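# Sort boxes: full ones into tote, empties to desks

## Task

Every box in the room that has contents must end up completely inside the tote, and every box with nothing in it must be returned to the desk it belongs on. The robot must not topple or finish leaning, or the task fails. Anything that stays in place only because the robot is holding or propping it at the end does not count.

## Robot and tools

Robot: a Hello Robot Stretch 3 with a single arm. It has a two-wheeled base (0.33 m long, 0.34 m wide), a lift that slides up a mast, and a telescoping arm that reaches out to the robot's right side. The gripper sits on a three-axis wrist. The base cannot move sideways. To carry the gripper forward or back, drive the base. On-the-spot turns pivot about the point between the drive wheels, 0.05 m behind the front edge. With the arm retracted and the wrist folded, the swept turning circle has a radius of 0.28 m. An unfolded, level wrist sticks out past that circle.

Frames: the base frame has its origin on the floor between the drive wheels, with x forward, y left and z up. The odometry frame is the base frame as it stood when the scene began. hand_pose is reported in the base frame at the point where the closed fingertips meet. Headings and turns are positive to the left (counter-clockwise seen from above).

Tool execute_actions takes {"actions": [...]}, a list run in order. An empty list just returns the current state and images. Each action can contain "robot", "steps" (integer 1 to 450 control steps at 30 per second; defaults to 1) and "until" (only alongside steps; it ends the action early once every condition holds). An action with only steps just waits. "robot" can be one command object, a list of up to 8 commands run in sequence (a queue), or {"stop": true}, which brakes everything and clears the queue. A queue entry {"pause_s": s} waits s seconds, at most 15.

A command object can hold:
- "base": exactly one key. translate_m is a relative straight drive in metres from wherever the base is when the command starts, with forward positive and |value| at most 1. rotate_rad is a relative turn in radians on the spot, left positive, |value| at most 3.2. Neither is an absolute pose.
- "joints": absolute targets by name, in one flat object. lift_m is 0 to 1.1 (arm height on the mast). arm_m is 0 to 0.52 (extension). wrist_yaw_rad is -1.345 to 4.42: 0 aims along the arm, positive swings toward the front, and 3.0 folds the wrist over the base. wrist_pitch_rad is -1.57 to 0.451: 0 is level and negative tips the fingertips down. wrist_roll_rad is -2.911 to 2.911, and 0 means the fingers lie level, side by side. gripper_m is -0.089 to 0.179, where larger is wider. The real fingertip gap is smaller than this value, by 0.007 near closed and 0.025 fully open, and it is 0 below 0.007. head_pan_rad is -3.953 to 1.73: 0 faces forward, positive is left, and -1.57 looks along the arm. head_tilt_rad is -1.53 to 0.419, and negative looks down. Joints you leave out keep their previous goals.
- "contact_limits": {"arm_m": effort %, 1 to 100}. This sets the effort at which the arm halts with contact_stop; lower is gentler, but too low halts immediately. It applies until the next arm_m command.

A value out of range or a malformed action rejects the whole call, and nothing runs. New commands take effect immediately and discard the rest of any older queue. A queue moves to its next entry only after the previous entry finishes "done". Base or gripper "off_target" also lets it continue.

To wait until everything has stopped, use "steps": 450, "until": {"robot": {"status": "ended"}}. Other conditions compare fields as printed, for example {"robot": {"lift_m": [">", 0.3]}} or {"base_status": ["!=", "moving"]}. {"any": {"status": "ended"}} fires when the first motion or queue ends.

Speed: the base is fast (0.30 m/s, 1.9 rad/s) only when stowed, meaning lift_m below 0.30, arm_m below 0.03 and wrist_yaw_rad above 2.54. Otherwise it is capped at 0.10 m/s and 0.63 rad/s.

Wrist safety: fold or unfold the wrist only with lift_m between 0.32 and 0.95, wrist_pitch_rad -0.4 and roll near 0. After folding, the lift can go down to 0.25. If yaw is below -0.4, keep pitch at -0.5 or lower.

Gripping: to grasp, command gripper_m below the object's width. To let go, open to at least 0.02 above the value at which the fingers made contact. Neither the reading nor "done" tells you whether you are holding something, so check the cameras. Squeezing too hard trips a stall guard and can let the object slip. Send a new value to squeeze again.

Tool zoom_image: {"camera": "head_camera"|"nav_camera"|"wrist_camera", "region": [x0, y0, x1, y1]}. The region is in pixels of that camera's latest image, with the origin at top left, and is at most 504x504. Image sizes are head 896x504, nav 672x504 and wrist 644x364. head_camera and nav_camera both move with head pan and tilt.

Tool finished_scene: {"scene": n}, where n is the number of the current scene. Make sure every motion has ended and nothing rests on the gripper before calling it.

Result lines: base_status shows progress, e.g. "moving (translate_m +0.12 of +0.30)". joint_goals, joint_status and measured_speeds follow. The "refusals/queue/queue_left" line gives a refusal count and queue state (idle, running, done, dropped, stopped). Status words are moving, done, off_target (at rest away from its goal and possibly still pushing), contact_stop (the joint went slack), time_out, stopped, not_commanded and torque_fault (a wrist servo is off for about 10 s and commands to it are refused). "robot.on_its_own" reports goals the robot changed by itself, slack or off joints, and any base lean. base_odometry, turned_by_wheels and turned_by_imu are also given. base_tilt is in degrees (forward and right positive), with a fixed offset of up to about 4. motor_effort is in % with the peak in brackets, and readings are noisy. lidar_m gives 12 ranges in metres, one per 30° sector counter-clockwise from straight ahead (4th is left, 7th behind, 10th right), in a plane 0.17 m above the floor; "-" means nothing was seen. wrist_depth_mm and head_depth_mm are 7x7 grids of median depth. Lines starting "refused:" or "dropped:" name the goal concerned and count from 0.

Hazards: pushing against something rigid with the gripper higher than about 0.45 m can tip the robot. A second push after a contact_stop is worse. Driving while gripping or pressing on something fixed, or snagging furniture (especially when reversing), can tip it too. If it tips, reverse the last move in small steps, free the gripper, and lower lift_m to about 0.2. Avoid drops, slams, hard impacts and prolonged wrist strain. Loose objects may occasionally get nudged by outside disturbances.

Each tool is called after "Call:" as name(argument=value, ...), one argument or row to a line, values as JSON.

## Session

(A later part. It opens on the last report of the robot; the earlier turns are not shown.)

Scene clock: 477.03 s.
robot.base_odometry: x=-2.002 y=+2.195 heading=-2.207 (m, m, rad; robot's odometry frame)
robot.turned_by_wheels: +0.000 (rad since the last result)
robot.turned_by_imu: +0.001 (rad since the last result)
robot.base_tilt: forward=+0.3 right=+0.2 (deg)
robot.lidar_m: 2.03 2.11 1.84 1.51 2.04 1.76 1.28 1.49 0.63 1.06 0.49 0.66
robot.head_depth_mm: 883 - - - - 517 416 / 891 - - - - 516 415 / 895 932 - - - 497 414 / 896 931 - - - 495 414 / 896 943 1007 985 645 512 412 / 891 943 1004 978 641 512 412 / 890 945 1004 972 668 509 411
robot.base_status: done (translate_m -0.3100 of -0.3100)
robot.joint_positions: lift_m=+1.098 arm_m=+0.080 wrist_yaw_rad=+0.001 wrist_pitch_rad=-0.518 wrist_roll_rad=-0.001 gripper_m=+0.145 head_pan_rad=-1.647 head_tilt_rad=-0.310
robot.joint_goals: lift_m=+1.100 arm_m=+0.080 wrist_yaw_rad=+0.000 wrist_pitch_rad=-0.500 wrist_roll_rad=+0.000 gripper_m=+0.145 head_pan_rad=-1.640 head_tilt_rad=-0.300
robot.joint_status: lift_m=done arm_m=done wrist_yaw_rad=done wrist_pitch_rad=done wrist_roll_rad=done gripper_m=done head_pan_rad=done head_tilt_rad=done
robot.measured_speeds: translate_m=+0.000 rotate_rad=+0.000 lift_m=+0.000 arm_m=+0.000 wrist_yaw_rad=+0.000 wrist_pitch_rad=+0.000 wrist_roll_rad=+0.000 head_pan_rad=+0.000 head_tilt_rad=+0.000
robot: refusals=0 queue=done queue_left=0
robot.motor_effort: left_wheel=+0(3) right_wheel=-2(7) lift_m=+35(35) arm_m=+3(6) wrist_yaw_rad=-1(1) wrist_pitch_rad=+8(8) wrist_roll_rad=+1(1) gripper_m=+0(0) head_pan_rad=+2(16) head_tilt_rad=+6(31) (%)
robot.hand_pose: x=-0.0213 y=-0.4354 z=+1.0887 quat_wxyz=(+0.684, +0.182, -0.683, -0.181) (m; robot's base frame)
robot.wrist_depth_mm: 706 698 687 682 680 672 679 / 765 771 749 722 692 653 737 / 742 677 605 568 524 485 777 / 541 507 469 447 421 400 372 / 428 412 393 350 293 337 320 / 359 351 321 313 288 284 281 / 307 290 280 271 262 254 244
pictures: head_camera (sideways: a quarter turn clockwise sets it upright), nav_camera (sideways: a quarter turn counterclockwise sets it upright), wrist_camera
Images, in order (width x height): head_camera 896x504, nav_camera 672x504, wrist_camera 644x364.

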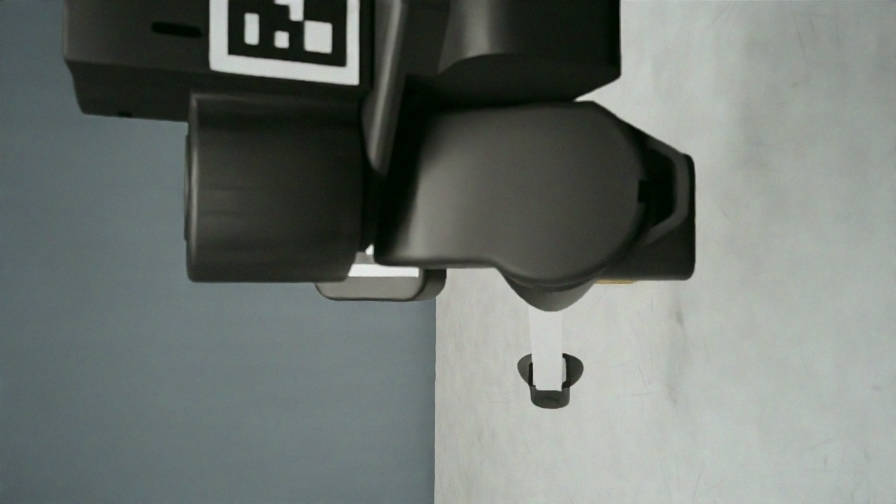

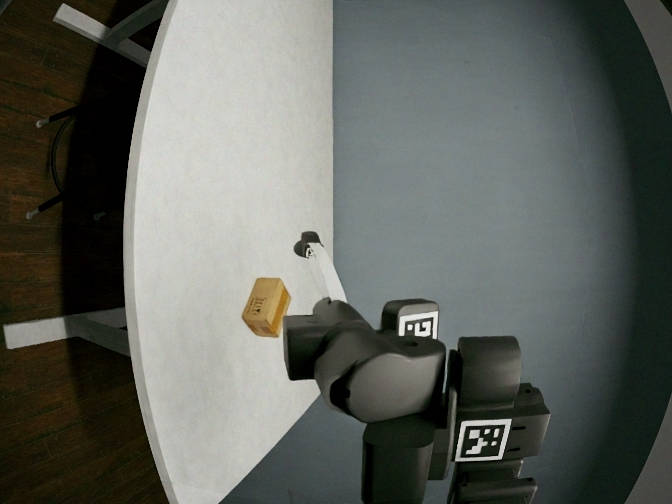

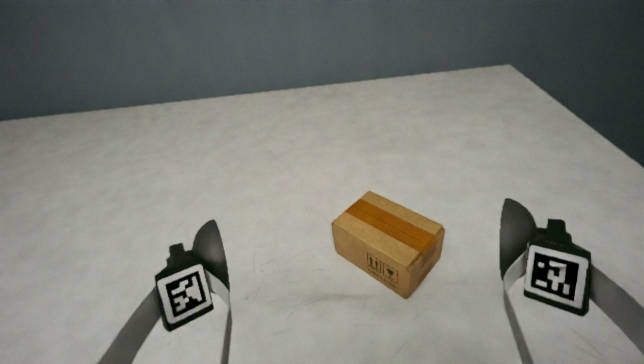

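Call:
zoom_image(
  camera="wrist_camera",
  region=[290, 160, 490, 320],
)

Region (290, 160, 490, 320) of wrist_camera's 644x364 image, scaled by 2.520; it fills the top 403 rows of this view, and the rest is white.

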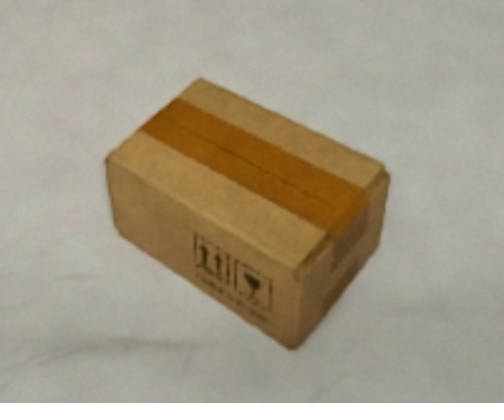

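Call:
execute_actions(
  actions=[
    {"robot":[{"base":{"translate_m":-0.146},"joints":{"arm_m":0.279,"wrist_yaw_rad":0.83,"wrist_pitch_rad":-0.6}},{"joints":{"wrist_pitch_rad":-0.8}}],"steps":450,"until":{"robot":{"status":"ended"}}},
  ],
)

Scene clock: 520.33 s.
robot.base_odometry: x=-1.915 y=+2.312 heading=-2.207 (m, m, rad; robot's odometry frame)
robot.turned_by_wheels: +0.000 (rad since the last result)
robot.turned_by_imu: +0.001 (rad since the last result)
robot.base_tilt: forward=+0.4 right=+0.2 (deg)
robot.lidar_m: 2.18 2.27 1.92 1.53 1.65 1.63 1.13 1.49 1.09 0.60 0.56 0.77
robot.head_depth_mm: 896 - 1018 1081 1132 516 416 / 894 - 1032 1064 679 515 415 / 897 - - 931 677 514 414 / 892 931 - - 675 512 413 / 895 942 985 - 673 512 412 / 891 944 992 1034 577 511 412 / 888 940 1003 971 589 509 412
robot.base_status: done (translate_m -0.1460 of -0.1460)
robot.joint_positions: lift_m=+1.098 arm_m=+0.279 wrist_yaw_rad=+0.828 wrist_pitch_rad=-0.809 wrist_roll_rad=-0.001 gripper_m=+0.145 head_pan_rad=-1.647 head_tilt_rad=-0.310
robot.joint_goals: lift_m=+1.100 arm_m=+0.279 wrist_yaw_rad=+0.830 wrist_pitch_rad=-0.800 wrist_roll_rad=+0.000 gripper_m=+0.145 head_pan_rad=-1.640 head_tilt_rad=-0.300
robot.joint_status: lift_m=done arm_m=done wrist_yaw_rad=done wrist_pitch_rad=done wrist_roll_rad=done gripper_m=done head_pan_rad=done head_tilt_rad=done
robot.measured_speeds: translate_m=+0.000 rotate_rad=+0.000 lift_m=+0.000 arm_m=+0.000 wrist_yaw_rad=+0.000 wrist_pitch_rad=+0.000 wrist_roll_rad=+0.000 head_pan_rad=+0.000 head_tilt_rad=+0.000
robot: refusals=0 queue=done queue_left=0
robot.motor_effort: left_wheel=+0(3) right_wheel=-3(7) lift_m=+36(35) arm_m=+3(5) wrist_yaw_rad=+2(4) wrist_pitch_rad=+3(7) wrist_roll_rad=+1(1) gripper_m=+0(1) head_pan_rad=+2(2) head_tilt_rad=+6(6) (%)
robot.hand_pose: x=+0.0960 y=-0.5317 z=+1.0345 quat_wxyz=(+0.708, +0.516, -0.482, +0.007) (m; robot's base frame)
robot.wrist_depth_mm: 571 528 493 455 428 397 375 / 472 439 412 385 366 346 331 / 397 378 357 335 319 306 291 / 346 330 315 299 286 275 263 / 305 294 282 218 245 251 239 / 274 266 248 199 194 225 220 / 245 234 228 213 206 209 200
pictures: head_camera (sideways: a quarter turn clockwise sets it upright), nav_camera (sideways: a quarter turn counterclockwise sets it upright), wrist_camera
Images, in order (width x height): head_camera 896x504, nav_camera 672x504, wrist_camera 644x364.

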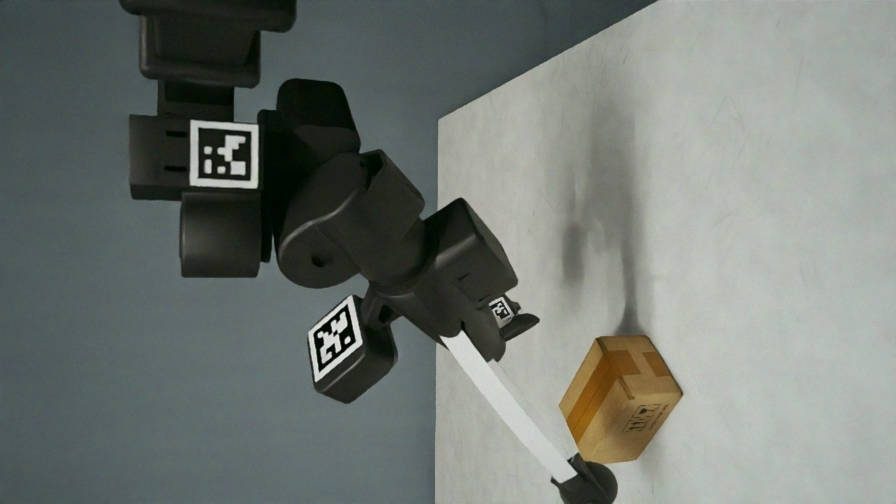

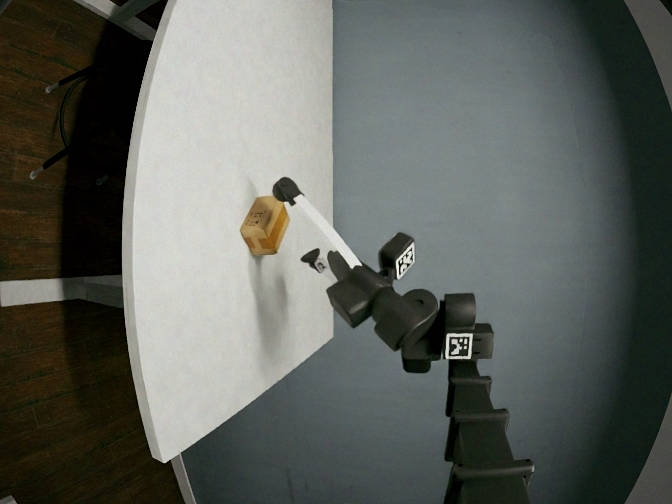

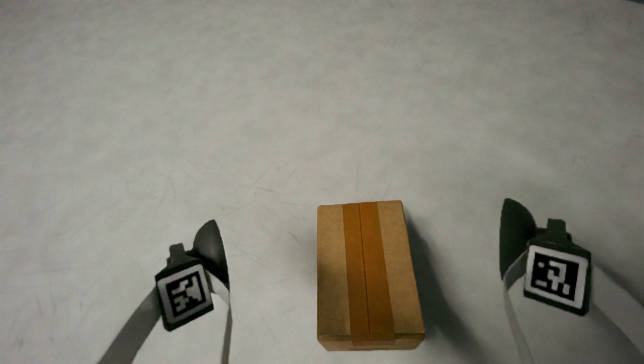

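Call:
execute_actions(
  actions=[
    {"robot":[{"joints":{"lift_m":1.04}},{"joints":{"gripper_m":0.01}},{"joints":{"lift_m":1.065}},{"pause_s":0.5}],"steps":300,"until":{"robot":{"status":"ended"}}},
  ],
)

Scene clock: 525.90 s.
robot.base_odometry: x=-1.915 y=+2.312 heading=-2.207 (m, m, rad; robot's odometry frame)
robot.turned_by_wheels: +0.000 (rad since the last result)
robot.turned_by_imu: +0.001 (rad since the last result)
robot.base_tilt: forward=+0.4 right=+0.2 (deg)
robot.lidar_m: 2.18 2.27 1.92 1.53 1.65 1.63 1.13 1.49 1.09 0.60 0.56 0.78
robot.head_depth_mm: 895 944 - 1083 1129 515 416 / 900 944 - 1062 678 515 415 / 894 939 - 878 678 514 414 / 892 946 - - 645 511 414 / 890 943 1005 921 617 512 413 / 890 942 1004 924 530 511 412 / 887 943 1005 973 654 511 412
robot.base_status: done (translate_m -0.1460 of -0.1460)
robot.joint_positions: lift_m=+1.065 arm_m=+0.279 wrist_yaw_rad=+0.828 wrist_pitch_rad=-0.811 wrist_roll_rad=-0.001 gripper_m=+0.011 head_pan_rad=-1.647 head_tilt_rad=-0.310
robot.joint_goals: lift_m=+1.065 arm_m=+0.279 wrist_yaw_rad=+0.830 wrist_pitch_rad=-0.800 wrist_roll_rad=+0.000 gripper_m=+0.010 head_pan_rad=-1.640 head_tilt_rad=-0.300
robot.joint_status: lift_m=done arm_m=done wrist_yaw_rad=done wrist_pitch_rad=done wrist_roll_rad=done gripper_m=done head_pan_rad=done head_tilt_rad=done
robot.measured_speeds: translate_m=+0.000 rotate_rad=+0.000 lift_m=+0.000 arm_m=+0.000 wrist_yaw_rad=+0.000 wrist_pitch_rad=+0.000 wrist_roll_rad=+0.000 head_pan_rad=+0.000 head_tilt_rad=+0.000
robot: refusals=0 queue=done queue_left=0
robot.motor_effort: left_wheel=+0(1) right_wheel=-3(3) lift_m=+36(40) arm_m=+3(3) wrist_yaw_rad=+2(2) wrist_pitch_rad=+5(5) wrist_roll_rad=+1(1) gripper_m=-25(100) head_pan_rad=+2(2) head_tilt_rad=+6(6) (%)
robot.hand_pose: x=+0.0956 y=-0.5313 z=+1.0008 quat_wxyz=(+0.708, +0.517, -0.482, +0.006) (m; robot's base frame)
robot.wrist_depth_mm: 487 452 420 390 365 342 324 / 400 377 354 335 315 297 281 / 340 322 305 290 276 261 251 / 297 282 269 163 165 235 226 / 262 251 242 146 142 213 205 / 234 225 221 132 130 192 187 / 212 204 196 186 181 177 174
pictures: head_camera (sideways: a quarter turn clockwise sets it upright), nav_camera (sideways: a quarter turn counterclockwise sets it upright), wrist_camera
Images, in order (width x height): head_camera 896x504, nav_camera 672x504, wrist_camera 644x364.

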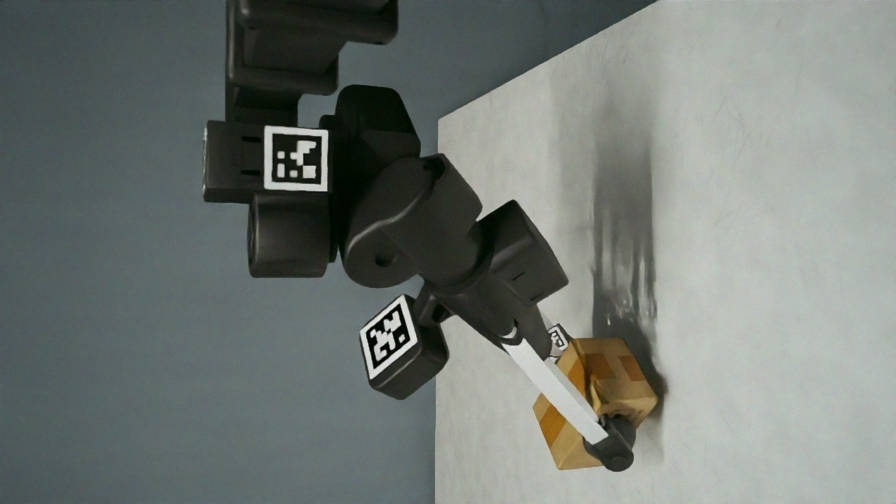

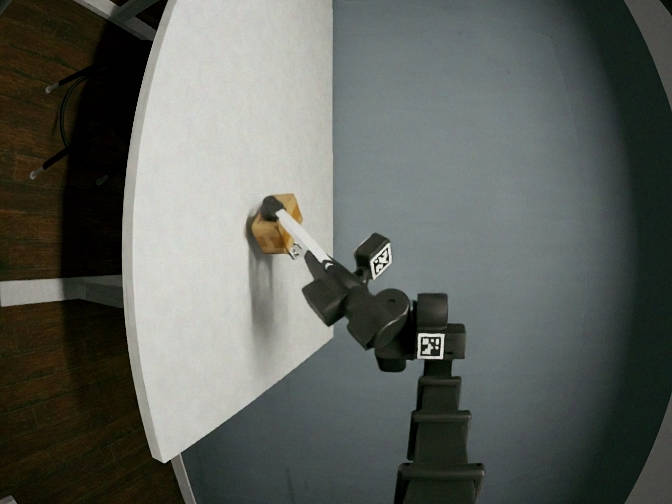

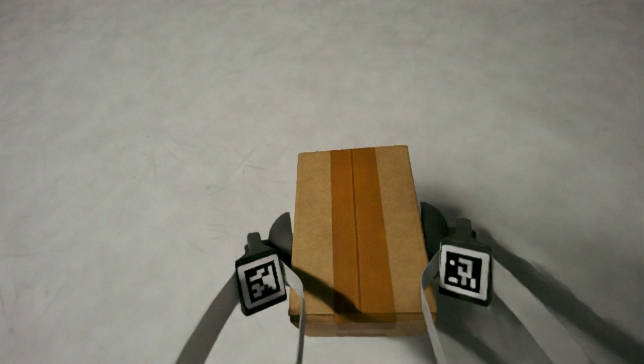

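Call:
execute_actions(
  actions=[
    {"robot":[{"joints":{"lift_m":1.041}},{"joints":{"gripper_m":0.13}},{"joints":{"lift_m":1.095}},{"joints":{"arm_m":0.1,"wrist_pitch_rad":-0.5}}],"steps":400,"until":{"robot":{"status":"ended"}}},
  ],
)

Scene clock: 533.77 s.
robot.base_odometry: x=-1.915 y=+2.312 heading=-2.207 (m, m, rad; robot's odometry frame)
robot.turned_by_wheels: +0.000 (rad since the last result)
robot.turned_by_imu: +0.001 (rad since the last result)
robot.base_tilt: forward=+0.4 right=+0.1 (deg)
robot.lidar_m: 2.18 2.26 1.92 1.53 1.66 1.62 1.13 1.49 1.09 0.60 0.56 0.77
robot.head_depth_mm: 893 - - - 1131 516 416 / 890 - - - - 515 415 / 891 936 - - - 514 414 / 891 932 - - - 497 413 / 889 944 1003 - - 487 413 / 886 945 992 864 - 511 412 / 889 939 994 863 703 510 411
robot.base_status: done (translate_m -0.1460 of -0.1460)
robot.joint_positions: lift_m=+1.095 arm_m=+0.100 wrist_yaw_rad=+0.829 wrist_pitch_rad=-0.519 wrist_roll_rad=-0.001 gripper_m=+0.130 head_pan_rad=-1.647 head_tilt_rad=-0.310
robot.joint_goals: lift_m=+1.095 arm_m=+0.100 wrist_yaw_rad=+0.830 wrist_pitch_rad=-0.500 wrist_roll_rad=+0.000 gripper_m=+0.130 head_pan_rad=-1.640 head_tilt_rad=-0.300
robot.joint_status: lift_m=done arm_m=done wrist_yaw_rad=done wrist_pitch_rad=done wrist_roll_rad=done gripper_m=done head_pan_rad=done head_tilt_rad=done
robot.measured_speeds: translate_m=+0.000 rotate_rad=+0.000 lift_m=+0.000 arm_m=+0.000 wrist_yaw_rad=+0.000 wrist_pitch_rad=+0.000 wrist_roll_rad=+0.000 head_pan_rad=+0.000 head_tilt_rad=+0.000
robot: refusals=0 queue=done queue_left=0
robot.motor_effort: left_wheel=+0(0) right_wheel=-3(3) lift_m=+35(38) arm_m=-2(1) wrist_yaw_rad=+1(2) wrist_pitch_rad=+8(7) wrist_roll_rad=+1(1) gripper_m=-1(100) head_pan_rad=+2(3) head_tilt_rad=+6(6) (%)
robot.hand_pose: x=+0.1338 y=-0.3876 z=+1.0852 quat_wxyz=(+0.699, +0.441, -0.552, +0.109) (m; robot's base frame)
robot.wrist_depth_mm: - - - - 838 675 565 / - 972 835 764 686 621 562 / - 650 591 556 516 474 447 / - 506 470 438 413 391 368 / - 418 390 362 346 282 314 / - - 317 308 295 272 276 / - - 279 267 257 250 239
pictures: head_camera (sideways: a quarter turn clockwise sets it upright), nav_camera (sideways: a quarter turn counterclockwise sets it upright), wrist_camera
Images, in order (width x height): head_camera 896x504, nav_camera 672x504, wrist_camera 644x364.

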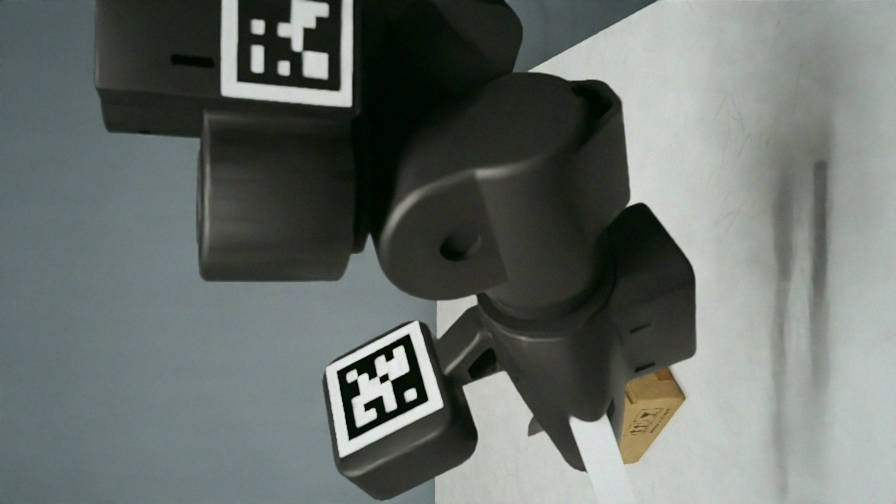

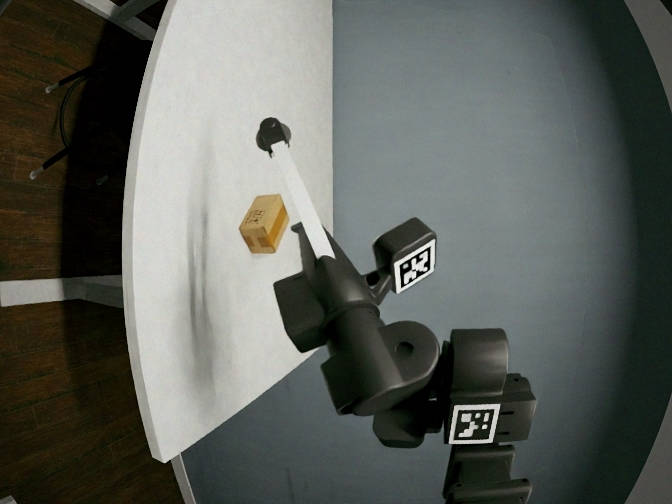

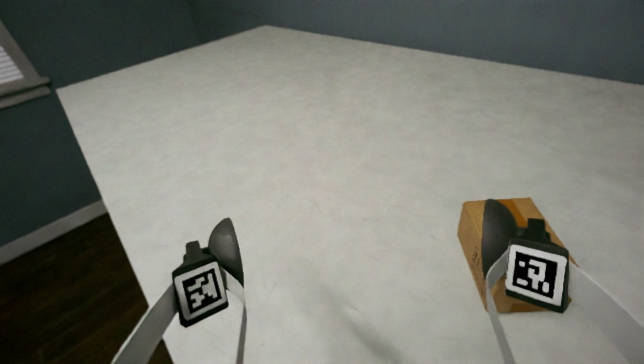

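Call:
execute_actions(
  actions=[
    {"robot":{"joints":{"head_pan_rad":0.9,"head_tilt_rad":-0.5}},"steps":150,"until":{"robot":{"status":"ended"}}},
  ],
)

Call:
execute_actions(
  actions=[
    {"robot":{"joints":{"head_pan_rad":-2.9,"head_tilt_rad":-0.5}},"steps":150,"until":{"robot":{"status":"ended"}}},
  ],
)

Scene clock: 538.17 s.
robot.base_odometry: x=-1.915 y=+2.312 heading=-2.207 (m, m, rad; robot's odometry frame)
robot.turned_by_wheels: +0.000 (rad since the last result)
robot.turned_by_imu: +0.001 (rad since the last result)
robot.base_tilt: forward=+0.3 right=+0.3 (deg)
robot.lidar_m: 2.18 2.27 1.92 1.53 1.65 1.63 1.13 1.50 1.10 0.60 0.56 0.77
robot.head_depth_mm: 2315 2460 2625 2408 1898 1546 1307 / 2546 2743 2922 2412 1878 1549 1308 / 2794 3013 3157 2429 1901 1554 1306 / 1718 1840 2019 2201 1909 1542 1295 / 1898 2052 2162 2283 1891 1548 1304 / 1827 1941 2016 2200 1880 1545 1305 / 1727 1797 1919 2114 1828 1539 1302
robot.base_status: done (translate_m -0.1460 of -0.1460)
robot.joint_positions: lift_m=+1.095 arm_m=+0.100 wrist_yaw_rad=+0.829 wrist_pitch_rad=-0.519 wrist_roll_rad=-0.001 gripper_m=+0.130 head_pan_rad=+0.893 head_tilt_rad=-0.494
robot.joint_goals: lift_m=+1.095 arm_m=+0.100 wrist_yaw_rad=+0.830 wrist_pitch_rad=-0.500 wrist_roll_rad=+0.000 gripper_m=+0.130 head_pan_rad=+0.900 head_tilt_rad=-0.500
robot.joint_status: lift_m=done arm_m=done wrist_yaw_rad=done wrist_pitch_rad=done wrist_roll_rad=done gripper_m=done head_pan_rad=done head_tilt_rad=done
robot.measured_speeds: translate_m=+0.000 rotate_rad=+0.000 lift_m=+0.000 arm_m=+0.000 wrist_yaw_rad=+0.000 wrist_pitch_rad=+0.000 wrist_roll_rad=+0.000 head_pan_rad=+0.000 head_tilt_rad=+0.000
robot: refusals=0 queue=done queue_left=0
robot.motor_effort: left_wheel=+0(0) right_wheel=-3(3) lift_m=+35(36) arm_m=-2(3) wrist_yaw_rad=+1(1) wrist_pitch_rad=+8(8) wrist_roll_rad=+1(1) gripper_m=+0(0) head_pan_rad=+2(26) head_tilt_rad=-3(23) (%)
robot.hand_pose: x=+0.1338 y=-0.3876 z=+1.0852 quat_wxyz=(+0.699, +0.441, -0.552, +0.109) (m; robot's base frame)
robot.wrist_depth_mm: - - - - 851 666 564 / - 939 849 755 682 617 559 / - 658 595 551 515 479 450 / - 506 467 439 414 390 367 / - 415 391 361 346 281 314 / - - 317 308 294 271 274 / - - 276 269 259 250 240
pictures: head_camera (sideways: a quarter turn clockwise sets it upright), nav_camera (sideways: a quarter turn counterclockwise sets it upright), wrist_camera
Images, in order (width x height): head_camera 896x504, nav_camera 672x504, wrist_camera 644x364.

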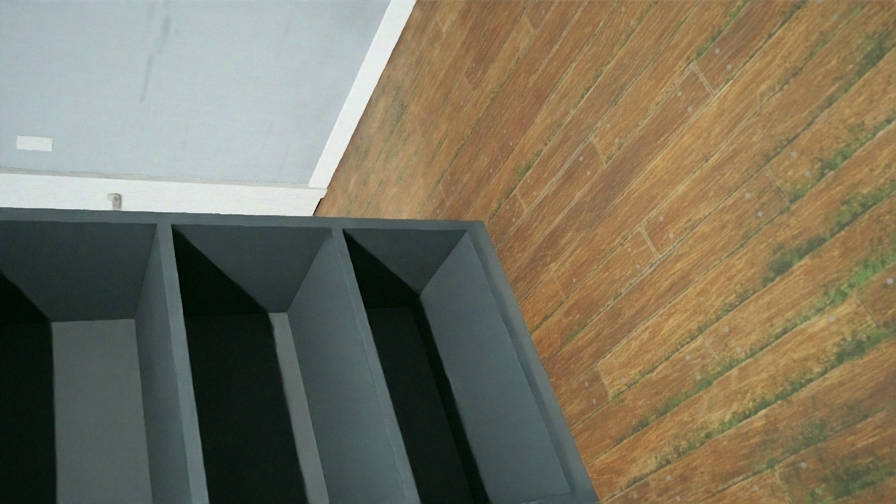

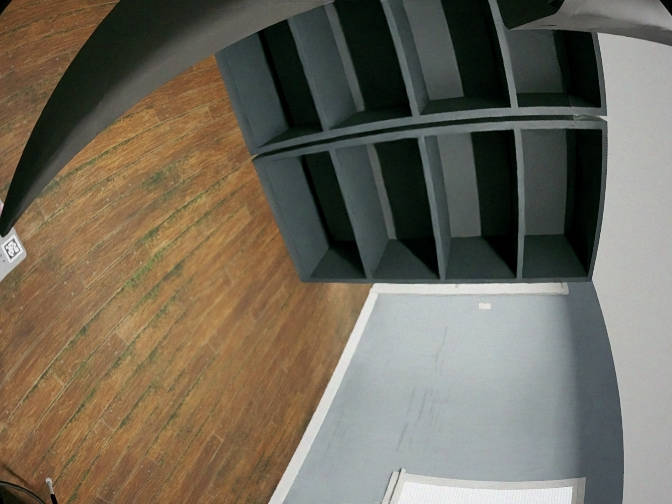

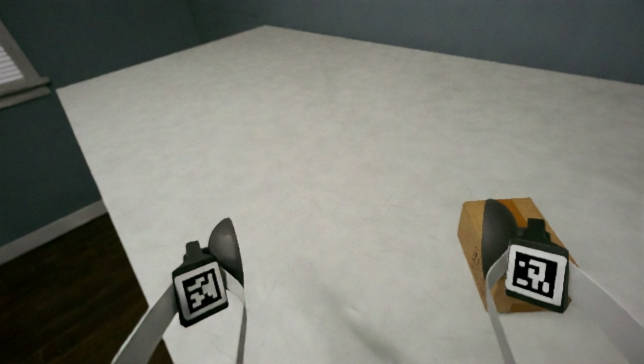

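Scene clock: 540.60 s.
robot.base_odometry: x=-1.915 y=+2.312 heading=-2.207 (m, m, rad; robot's odometry frame)
robot.turned_by_wheels: +0.000 (rad since the last result)
robot.turned_by_imu: +0.000 (rad since the last result)
robot.base_tilt: forward=+0.4 right=+0.2 (deg)
robot.lidar_m: 2.18 2.27 1.92 1.53 1.66 1.63 1.13 1.49 1.09 0.60 0.56 0.77
robot.head_depth_mm: - - - 1717 1809 1550 1311 / - - - 1777 1778 1497 1305 / - - - 1851 1870 1557 1308 / - - - 1918 1886 1548 1310 / - - - 1969 1904 1551 1300 / - - - 2052 1900 1544 1299 / - - - 1922 1850 1534 1306
robot.base_status: done (translate_m -0.1460 of -0.1460)
robot.joint_positions: lift_m=+1.095 arm_m=+0.100 wrist_yaw_rad=+0.829 wrist_pitch_rad=-0.519 wrist_roll_rad=-0.001 gripper_m=+0.130 head_pan_rad=-2.893 head_tilt_rad=-0.494
robot.joint_goals: lift_m=+1.095 arm_m=+0.100 wrist_yaw_rad=+0.830 wrist_pitch_rad=-0.500 wrist_roll_rad=+0.000 gripper_m=+0.130 head_pan_rad=-2.900 head_tilt_rad=-0.500
robot.joint_status: lift_m=done arm_m=done wrist_yaw_rad=done wrist_pitch_rad=done wrist_roll_rad=done gripper_m=done head_pan_rad=done head_tilt_rad=done
robot.measured_speeds: translate_m=+0.000 rotate_rad=+0.000 lift_m=+0.000 arm_m=+0.000 wrist_yaw_rad=+0.000 wrist_pitch_rad=+0.000 wrist_roll_rad=+0.000 head_pan_rad=+0.000 head_tilt_rad=+0.000
robot: refusals=0 queue=done queue_left=0
robot.motor_effort: left_wheel=+0(0) right_wheel=-3(3) lift_m=+35(36) arm_m=-2(2) wrist_yaw_rad=+1(1) wrist_pitch_rad=+8(8) wrist_roll_rad=+1(1) gripper_m=+0(1) head_pan_rad=-3(27) head_tilt_rad=-4(4) (%)
robot.hand_pose: x=+0.1338 y=-0.3876 z=+1.0852 quat_wxyz=(+0.699, +0.441, -0.552, +0.109) (m; robot's base frame)
robot.wrist_depth_mm: - - - - 850 674 561 / - 958 851 761 689 629 557 / - 651 599 551 513 478 449 / - 509 467 440 413 389 367 / - 418 389 364 345 281 314 / - - 313 308 297 274 276 / - - 277 267 260 250 241
pictures: head_camera (sideways: a quarter turn clockwise sets it upright), nav_camera (sideways: a quarter turn counterclockwise sets it upright), wrist_camera
Images, in order (width x height): head_camera 896x504, nav_camera 672x504, wrist_camera 644x364.

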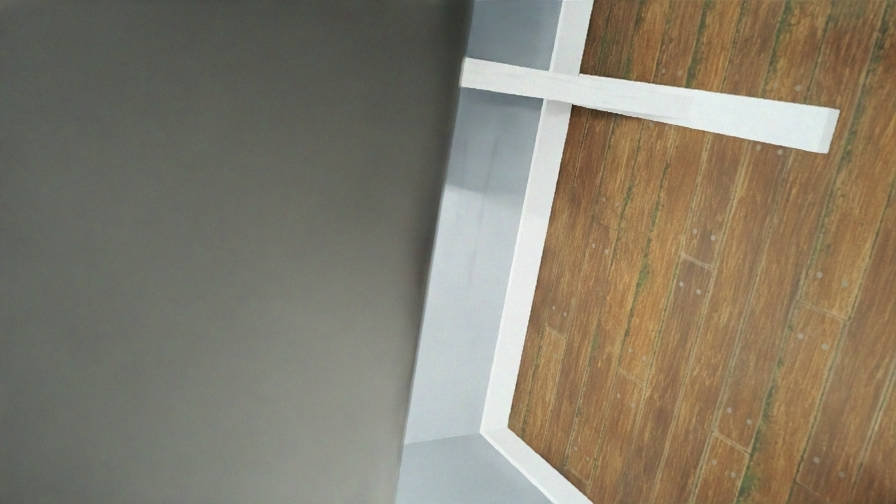

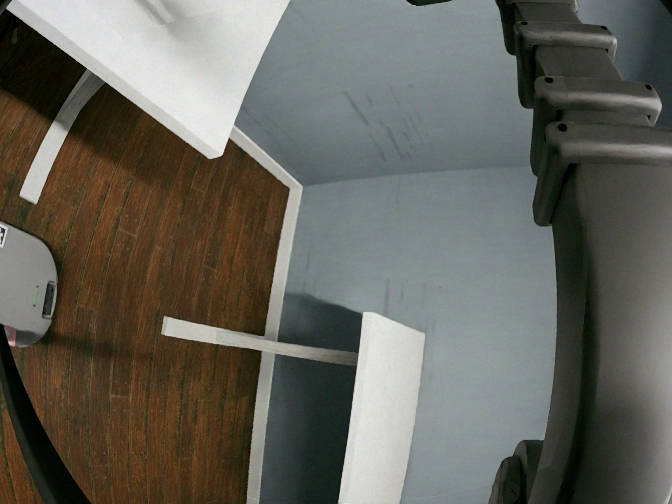

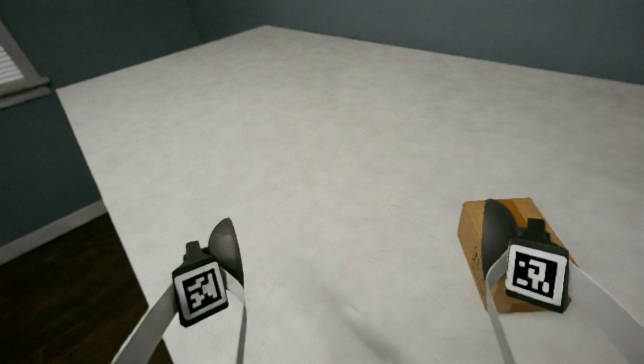

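Call:
execute_actions(
  actions=[
    {"robot":{"joints":{"head_pan_rad":-3.9,"head_tilt_rad":-0.35}},"steps":150,"until":{"robot":{"status":"ended"}}},
  ],
)

Scene clock: 542.90 s.
robot.base_odometry: x=-1.915 y=+2.312 heading=-2.207 (m, m, rad; robot's odometry frame)
robot.turned_by_wheels: +0.000 (rad since the last result)
robot.turned_by_imu: +0.000 (rad since the last result)
robot.base_tilt: forward=+0.3 right=+0.1 (deg)
robot.lidar_m: 2.18 2.27 1.93 1.53 1.65 1.62 1.13 1.50 1.09 0.60 0.56 0.77
robot.head_depth_mm: - - - - - - - / - - - - 2101 1766 - / - - - - 1981 1742 1445 / - - - - 2098 1761 1431 / - - - - 2094 1744 1435 / - - - - 2008 1757 1438 / - - - - 1834 1750 1423
robot.base_status: done (translate_m -0.1460 of -0.1460)
robot.joint_positions: lift_m=+1.095 arm_m=+0.100 wrist_yaw_rad=+0.829 wrist_pitch_rad=-0.519 wrist_roll_rad=-0.001 gripper_m=+0.130 head_pan_rad=-3.893 head_tilt_rad=-0.359
robot.joint_goals: lift_m=+1.095 arm_m=+0.100 wrist_yaw_rad=+0.830 wrist_pitch_rad=-0.500 wrist_roll_rad=+0.000 gripper_m=+0.130 head_pan_rad=-3.900 head_tilt_rad=-0.350
robot.joint_status: lift_m=done arm_m=done wrist_yaw_rad=done wrist_pitch_rad=done wrist_roll_rad=done gripper_m=done head_pan_rad=done head_tilt_rad=done
robot.measured_speeds: translate_m=+0.000 rotate_rad=+0.000 lift_m=+0.000 arm_m=+0.000 wrist_yaw_rad=+0.000 wrist_pitch_rad=+0.000 wrist_roll_rad=+0.000 head_pan_rad=+0.000 head_tilt_rad=+0.000
robot: refusals=0 queue=done queue_left=0
robot.motor_effort: left_wheel=+0(0) right_wheel=-3(3) lift_m=+35(35) arm_m=-3(2) wrist_yaw_rad=+1(1) wrist_pitch_rad=+9(8) wrist_roll_rad=+1(1) gripper_m=-1(0) head_pan_rad=-3(28) head_tilt_rad=+6(23) (%)
robot.hand_pose: x=+0.1338 y=-0.3876 z=+1.0852 quat_wxyz=(+0.699, +0.441, -0.552, +0.109) (m; robot's base frame)
robot.wrist_depth_mm: - - - - 842 679 561 / - 957 848 755 678 619 555 / - 648 604 549 510 479 448 / - 504 465 434 410 391 369 / - 418 392 359 343 282 315 / - - 315 308 294 273 274 / - - 277 269 258 252 241
pictures: head_camera (sideways: a quarter turn clockwise sets it upright), nav_camera (sideways: a quarter turn counterclockwise sets it upright), wrist_camera
Images, in order (width x height): head_camera 896x504, nav_camera 672x504, wrist_camera 644x364.

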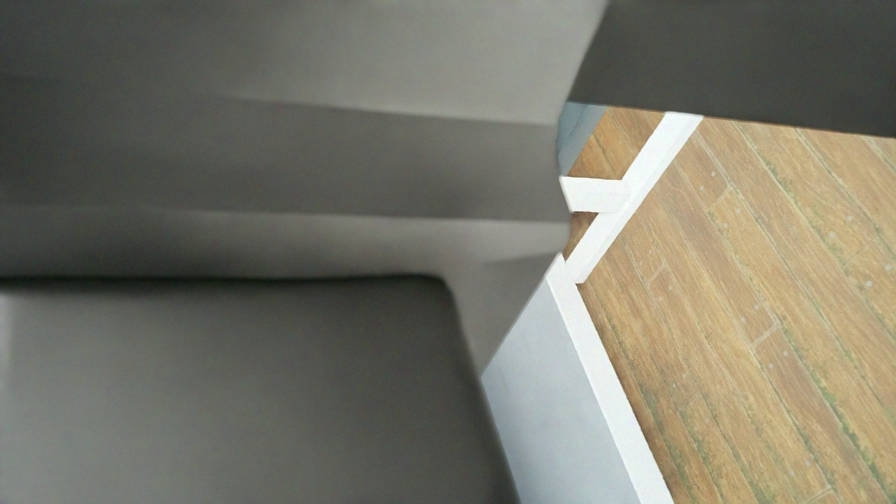

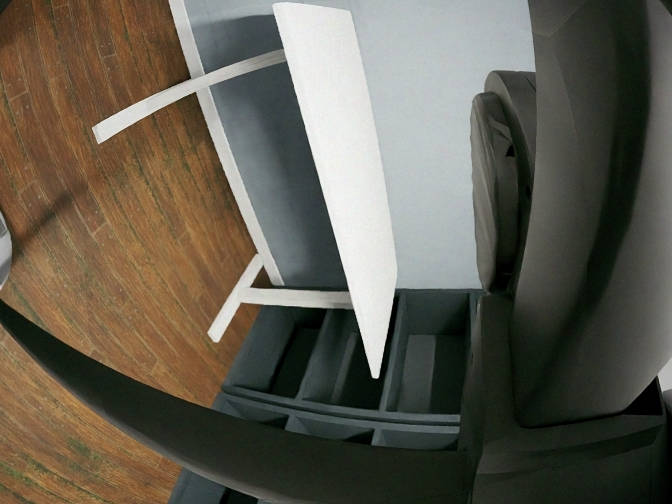

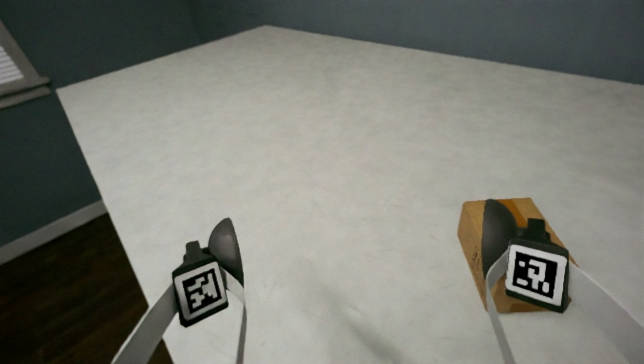

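All clear. Finishing scene 1.

Call:
finished_scene(
  scene=1,
)

The scene is finished: the task was done.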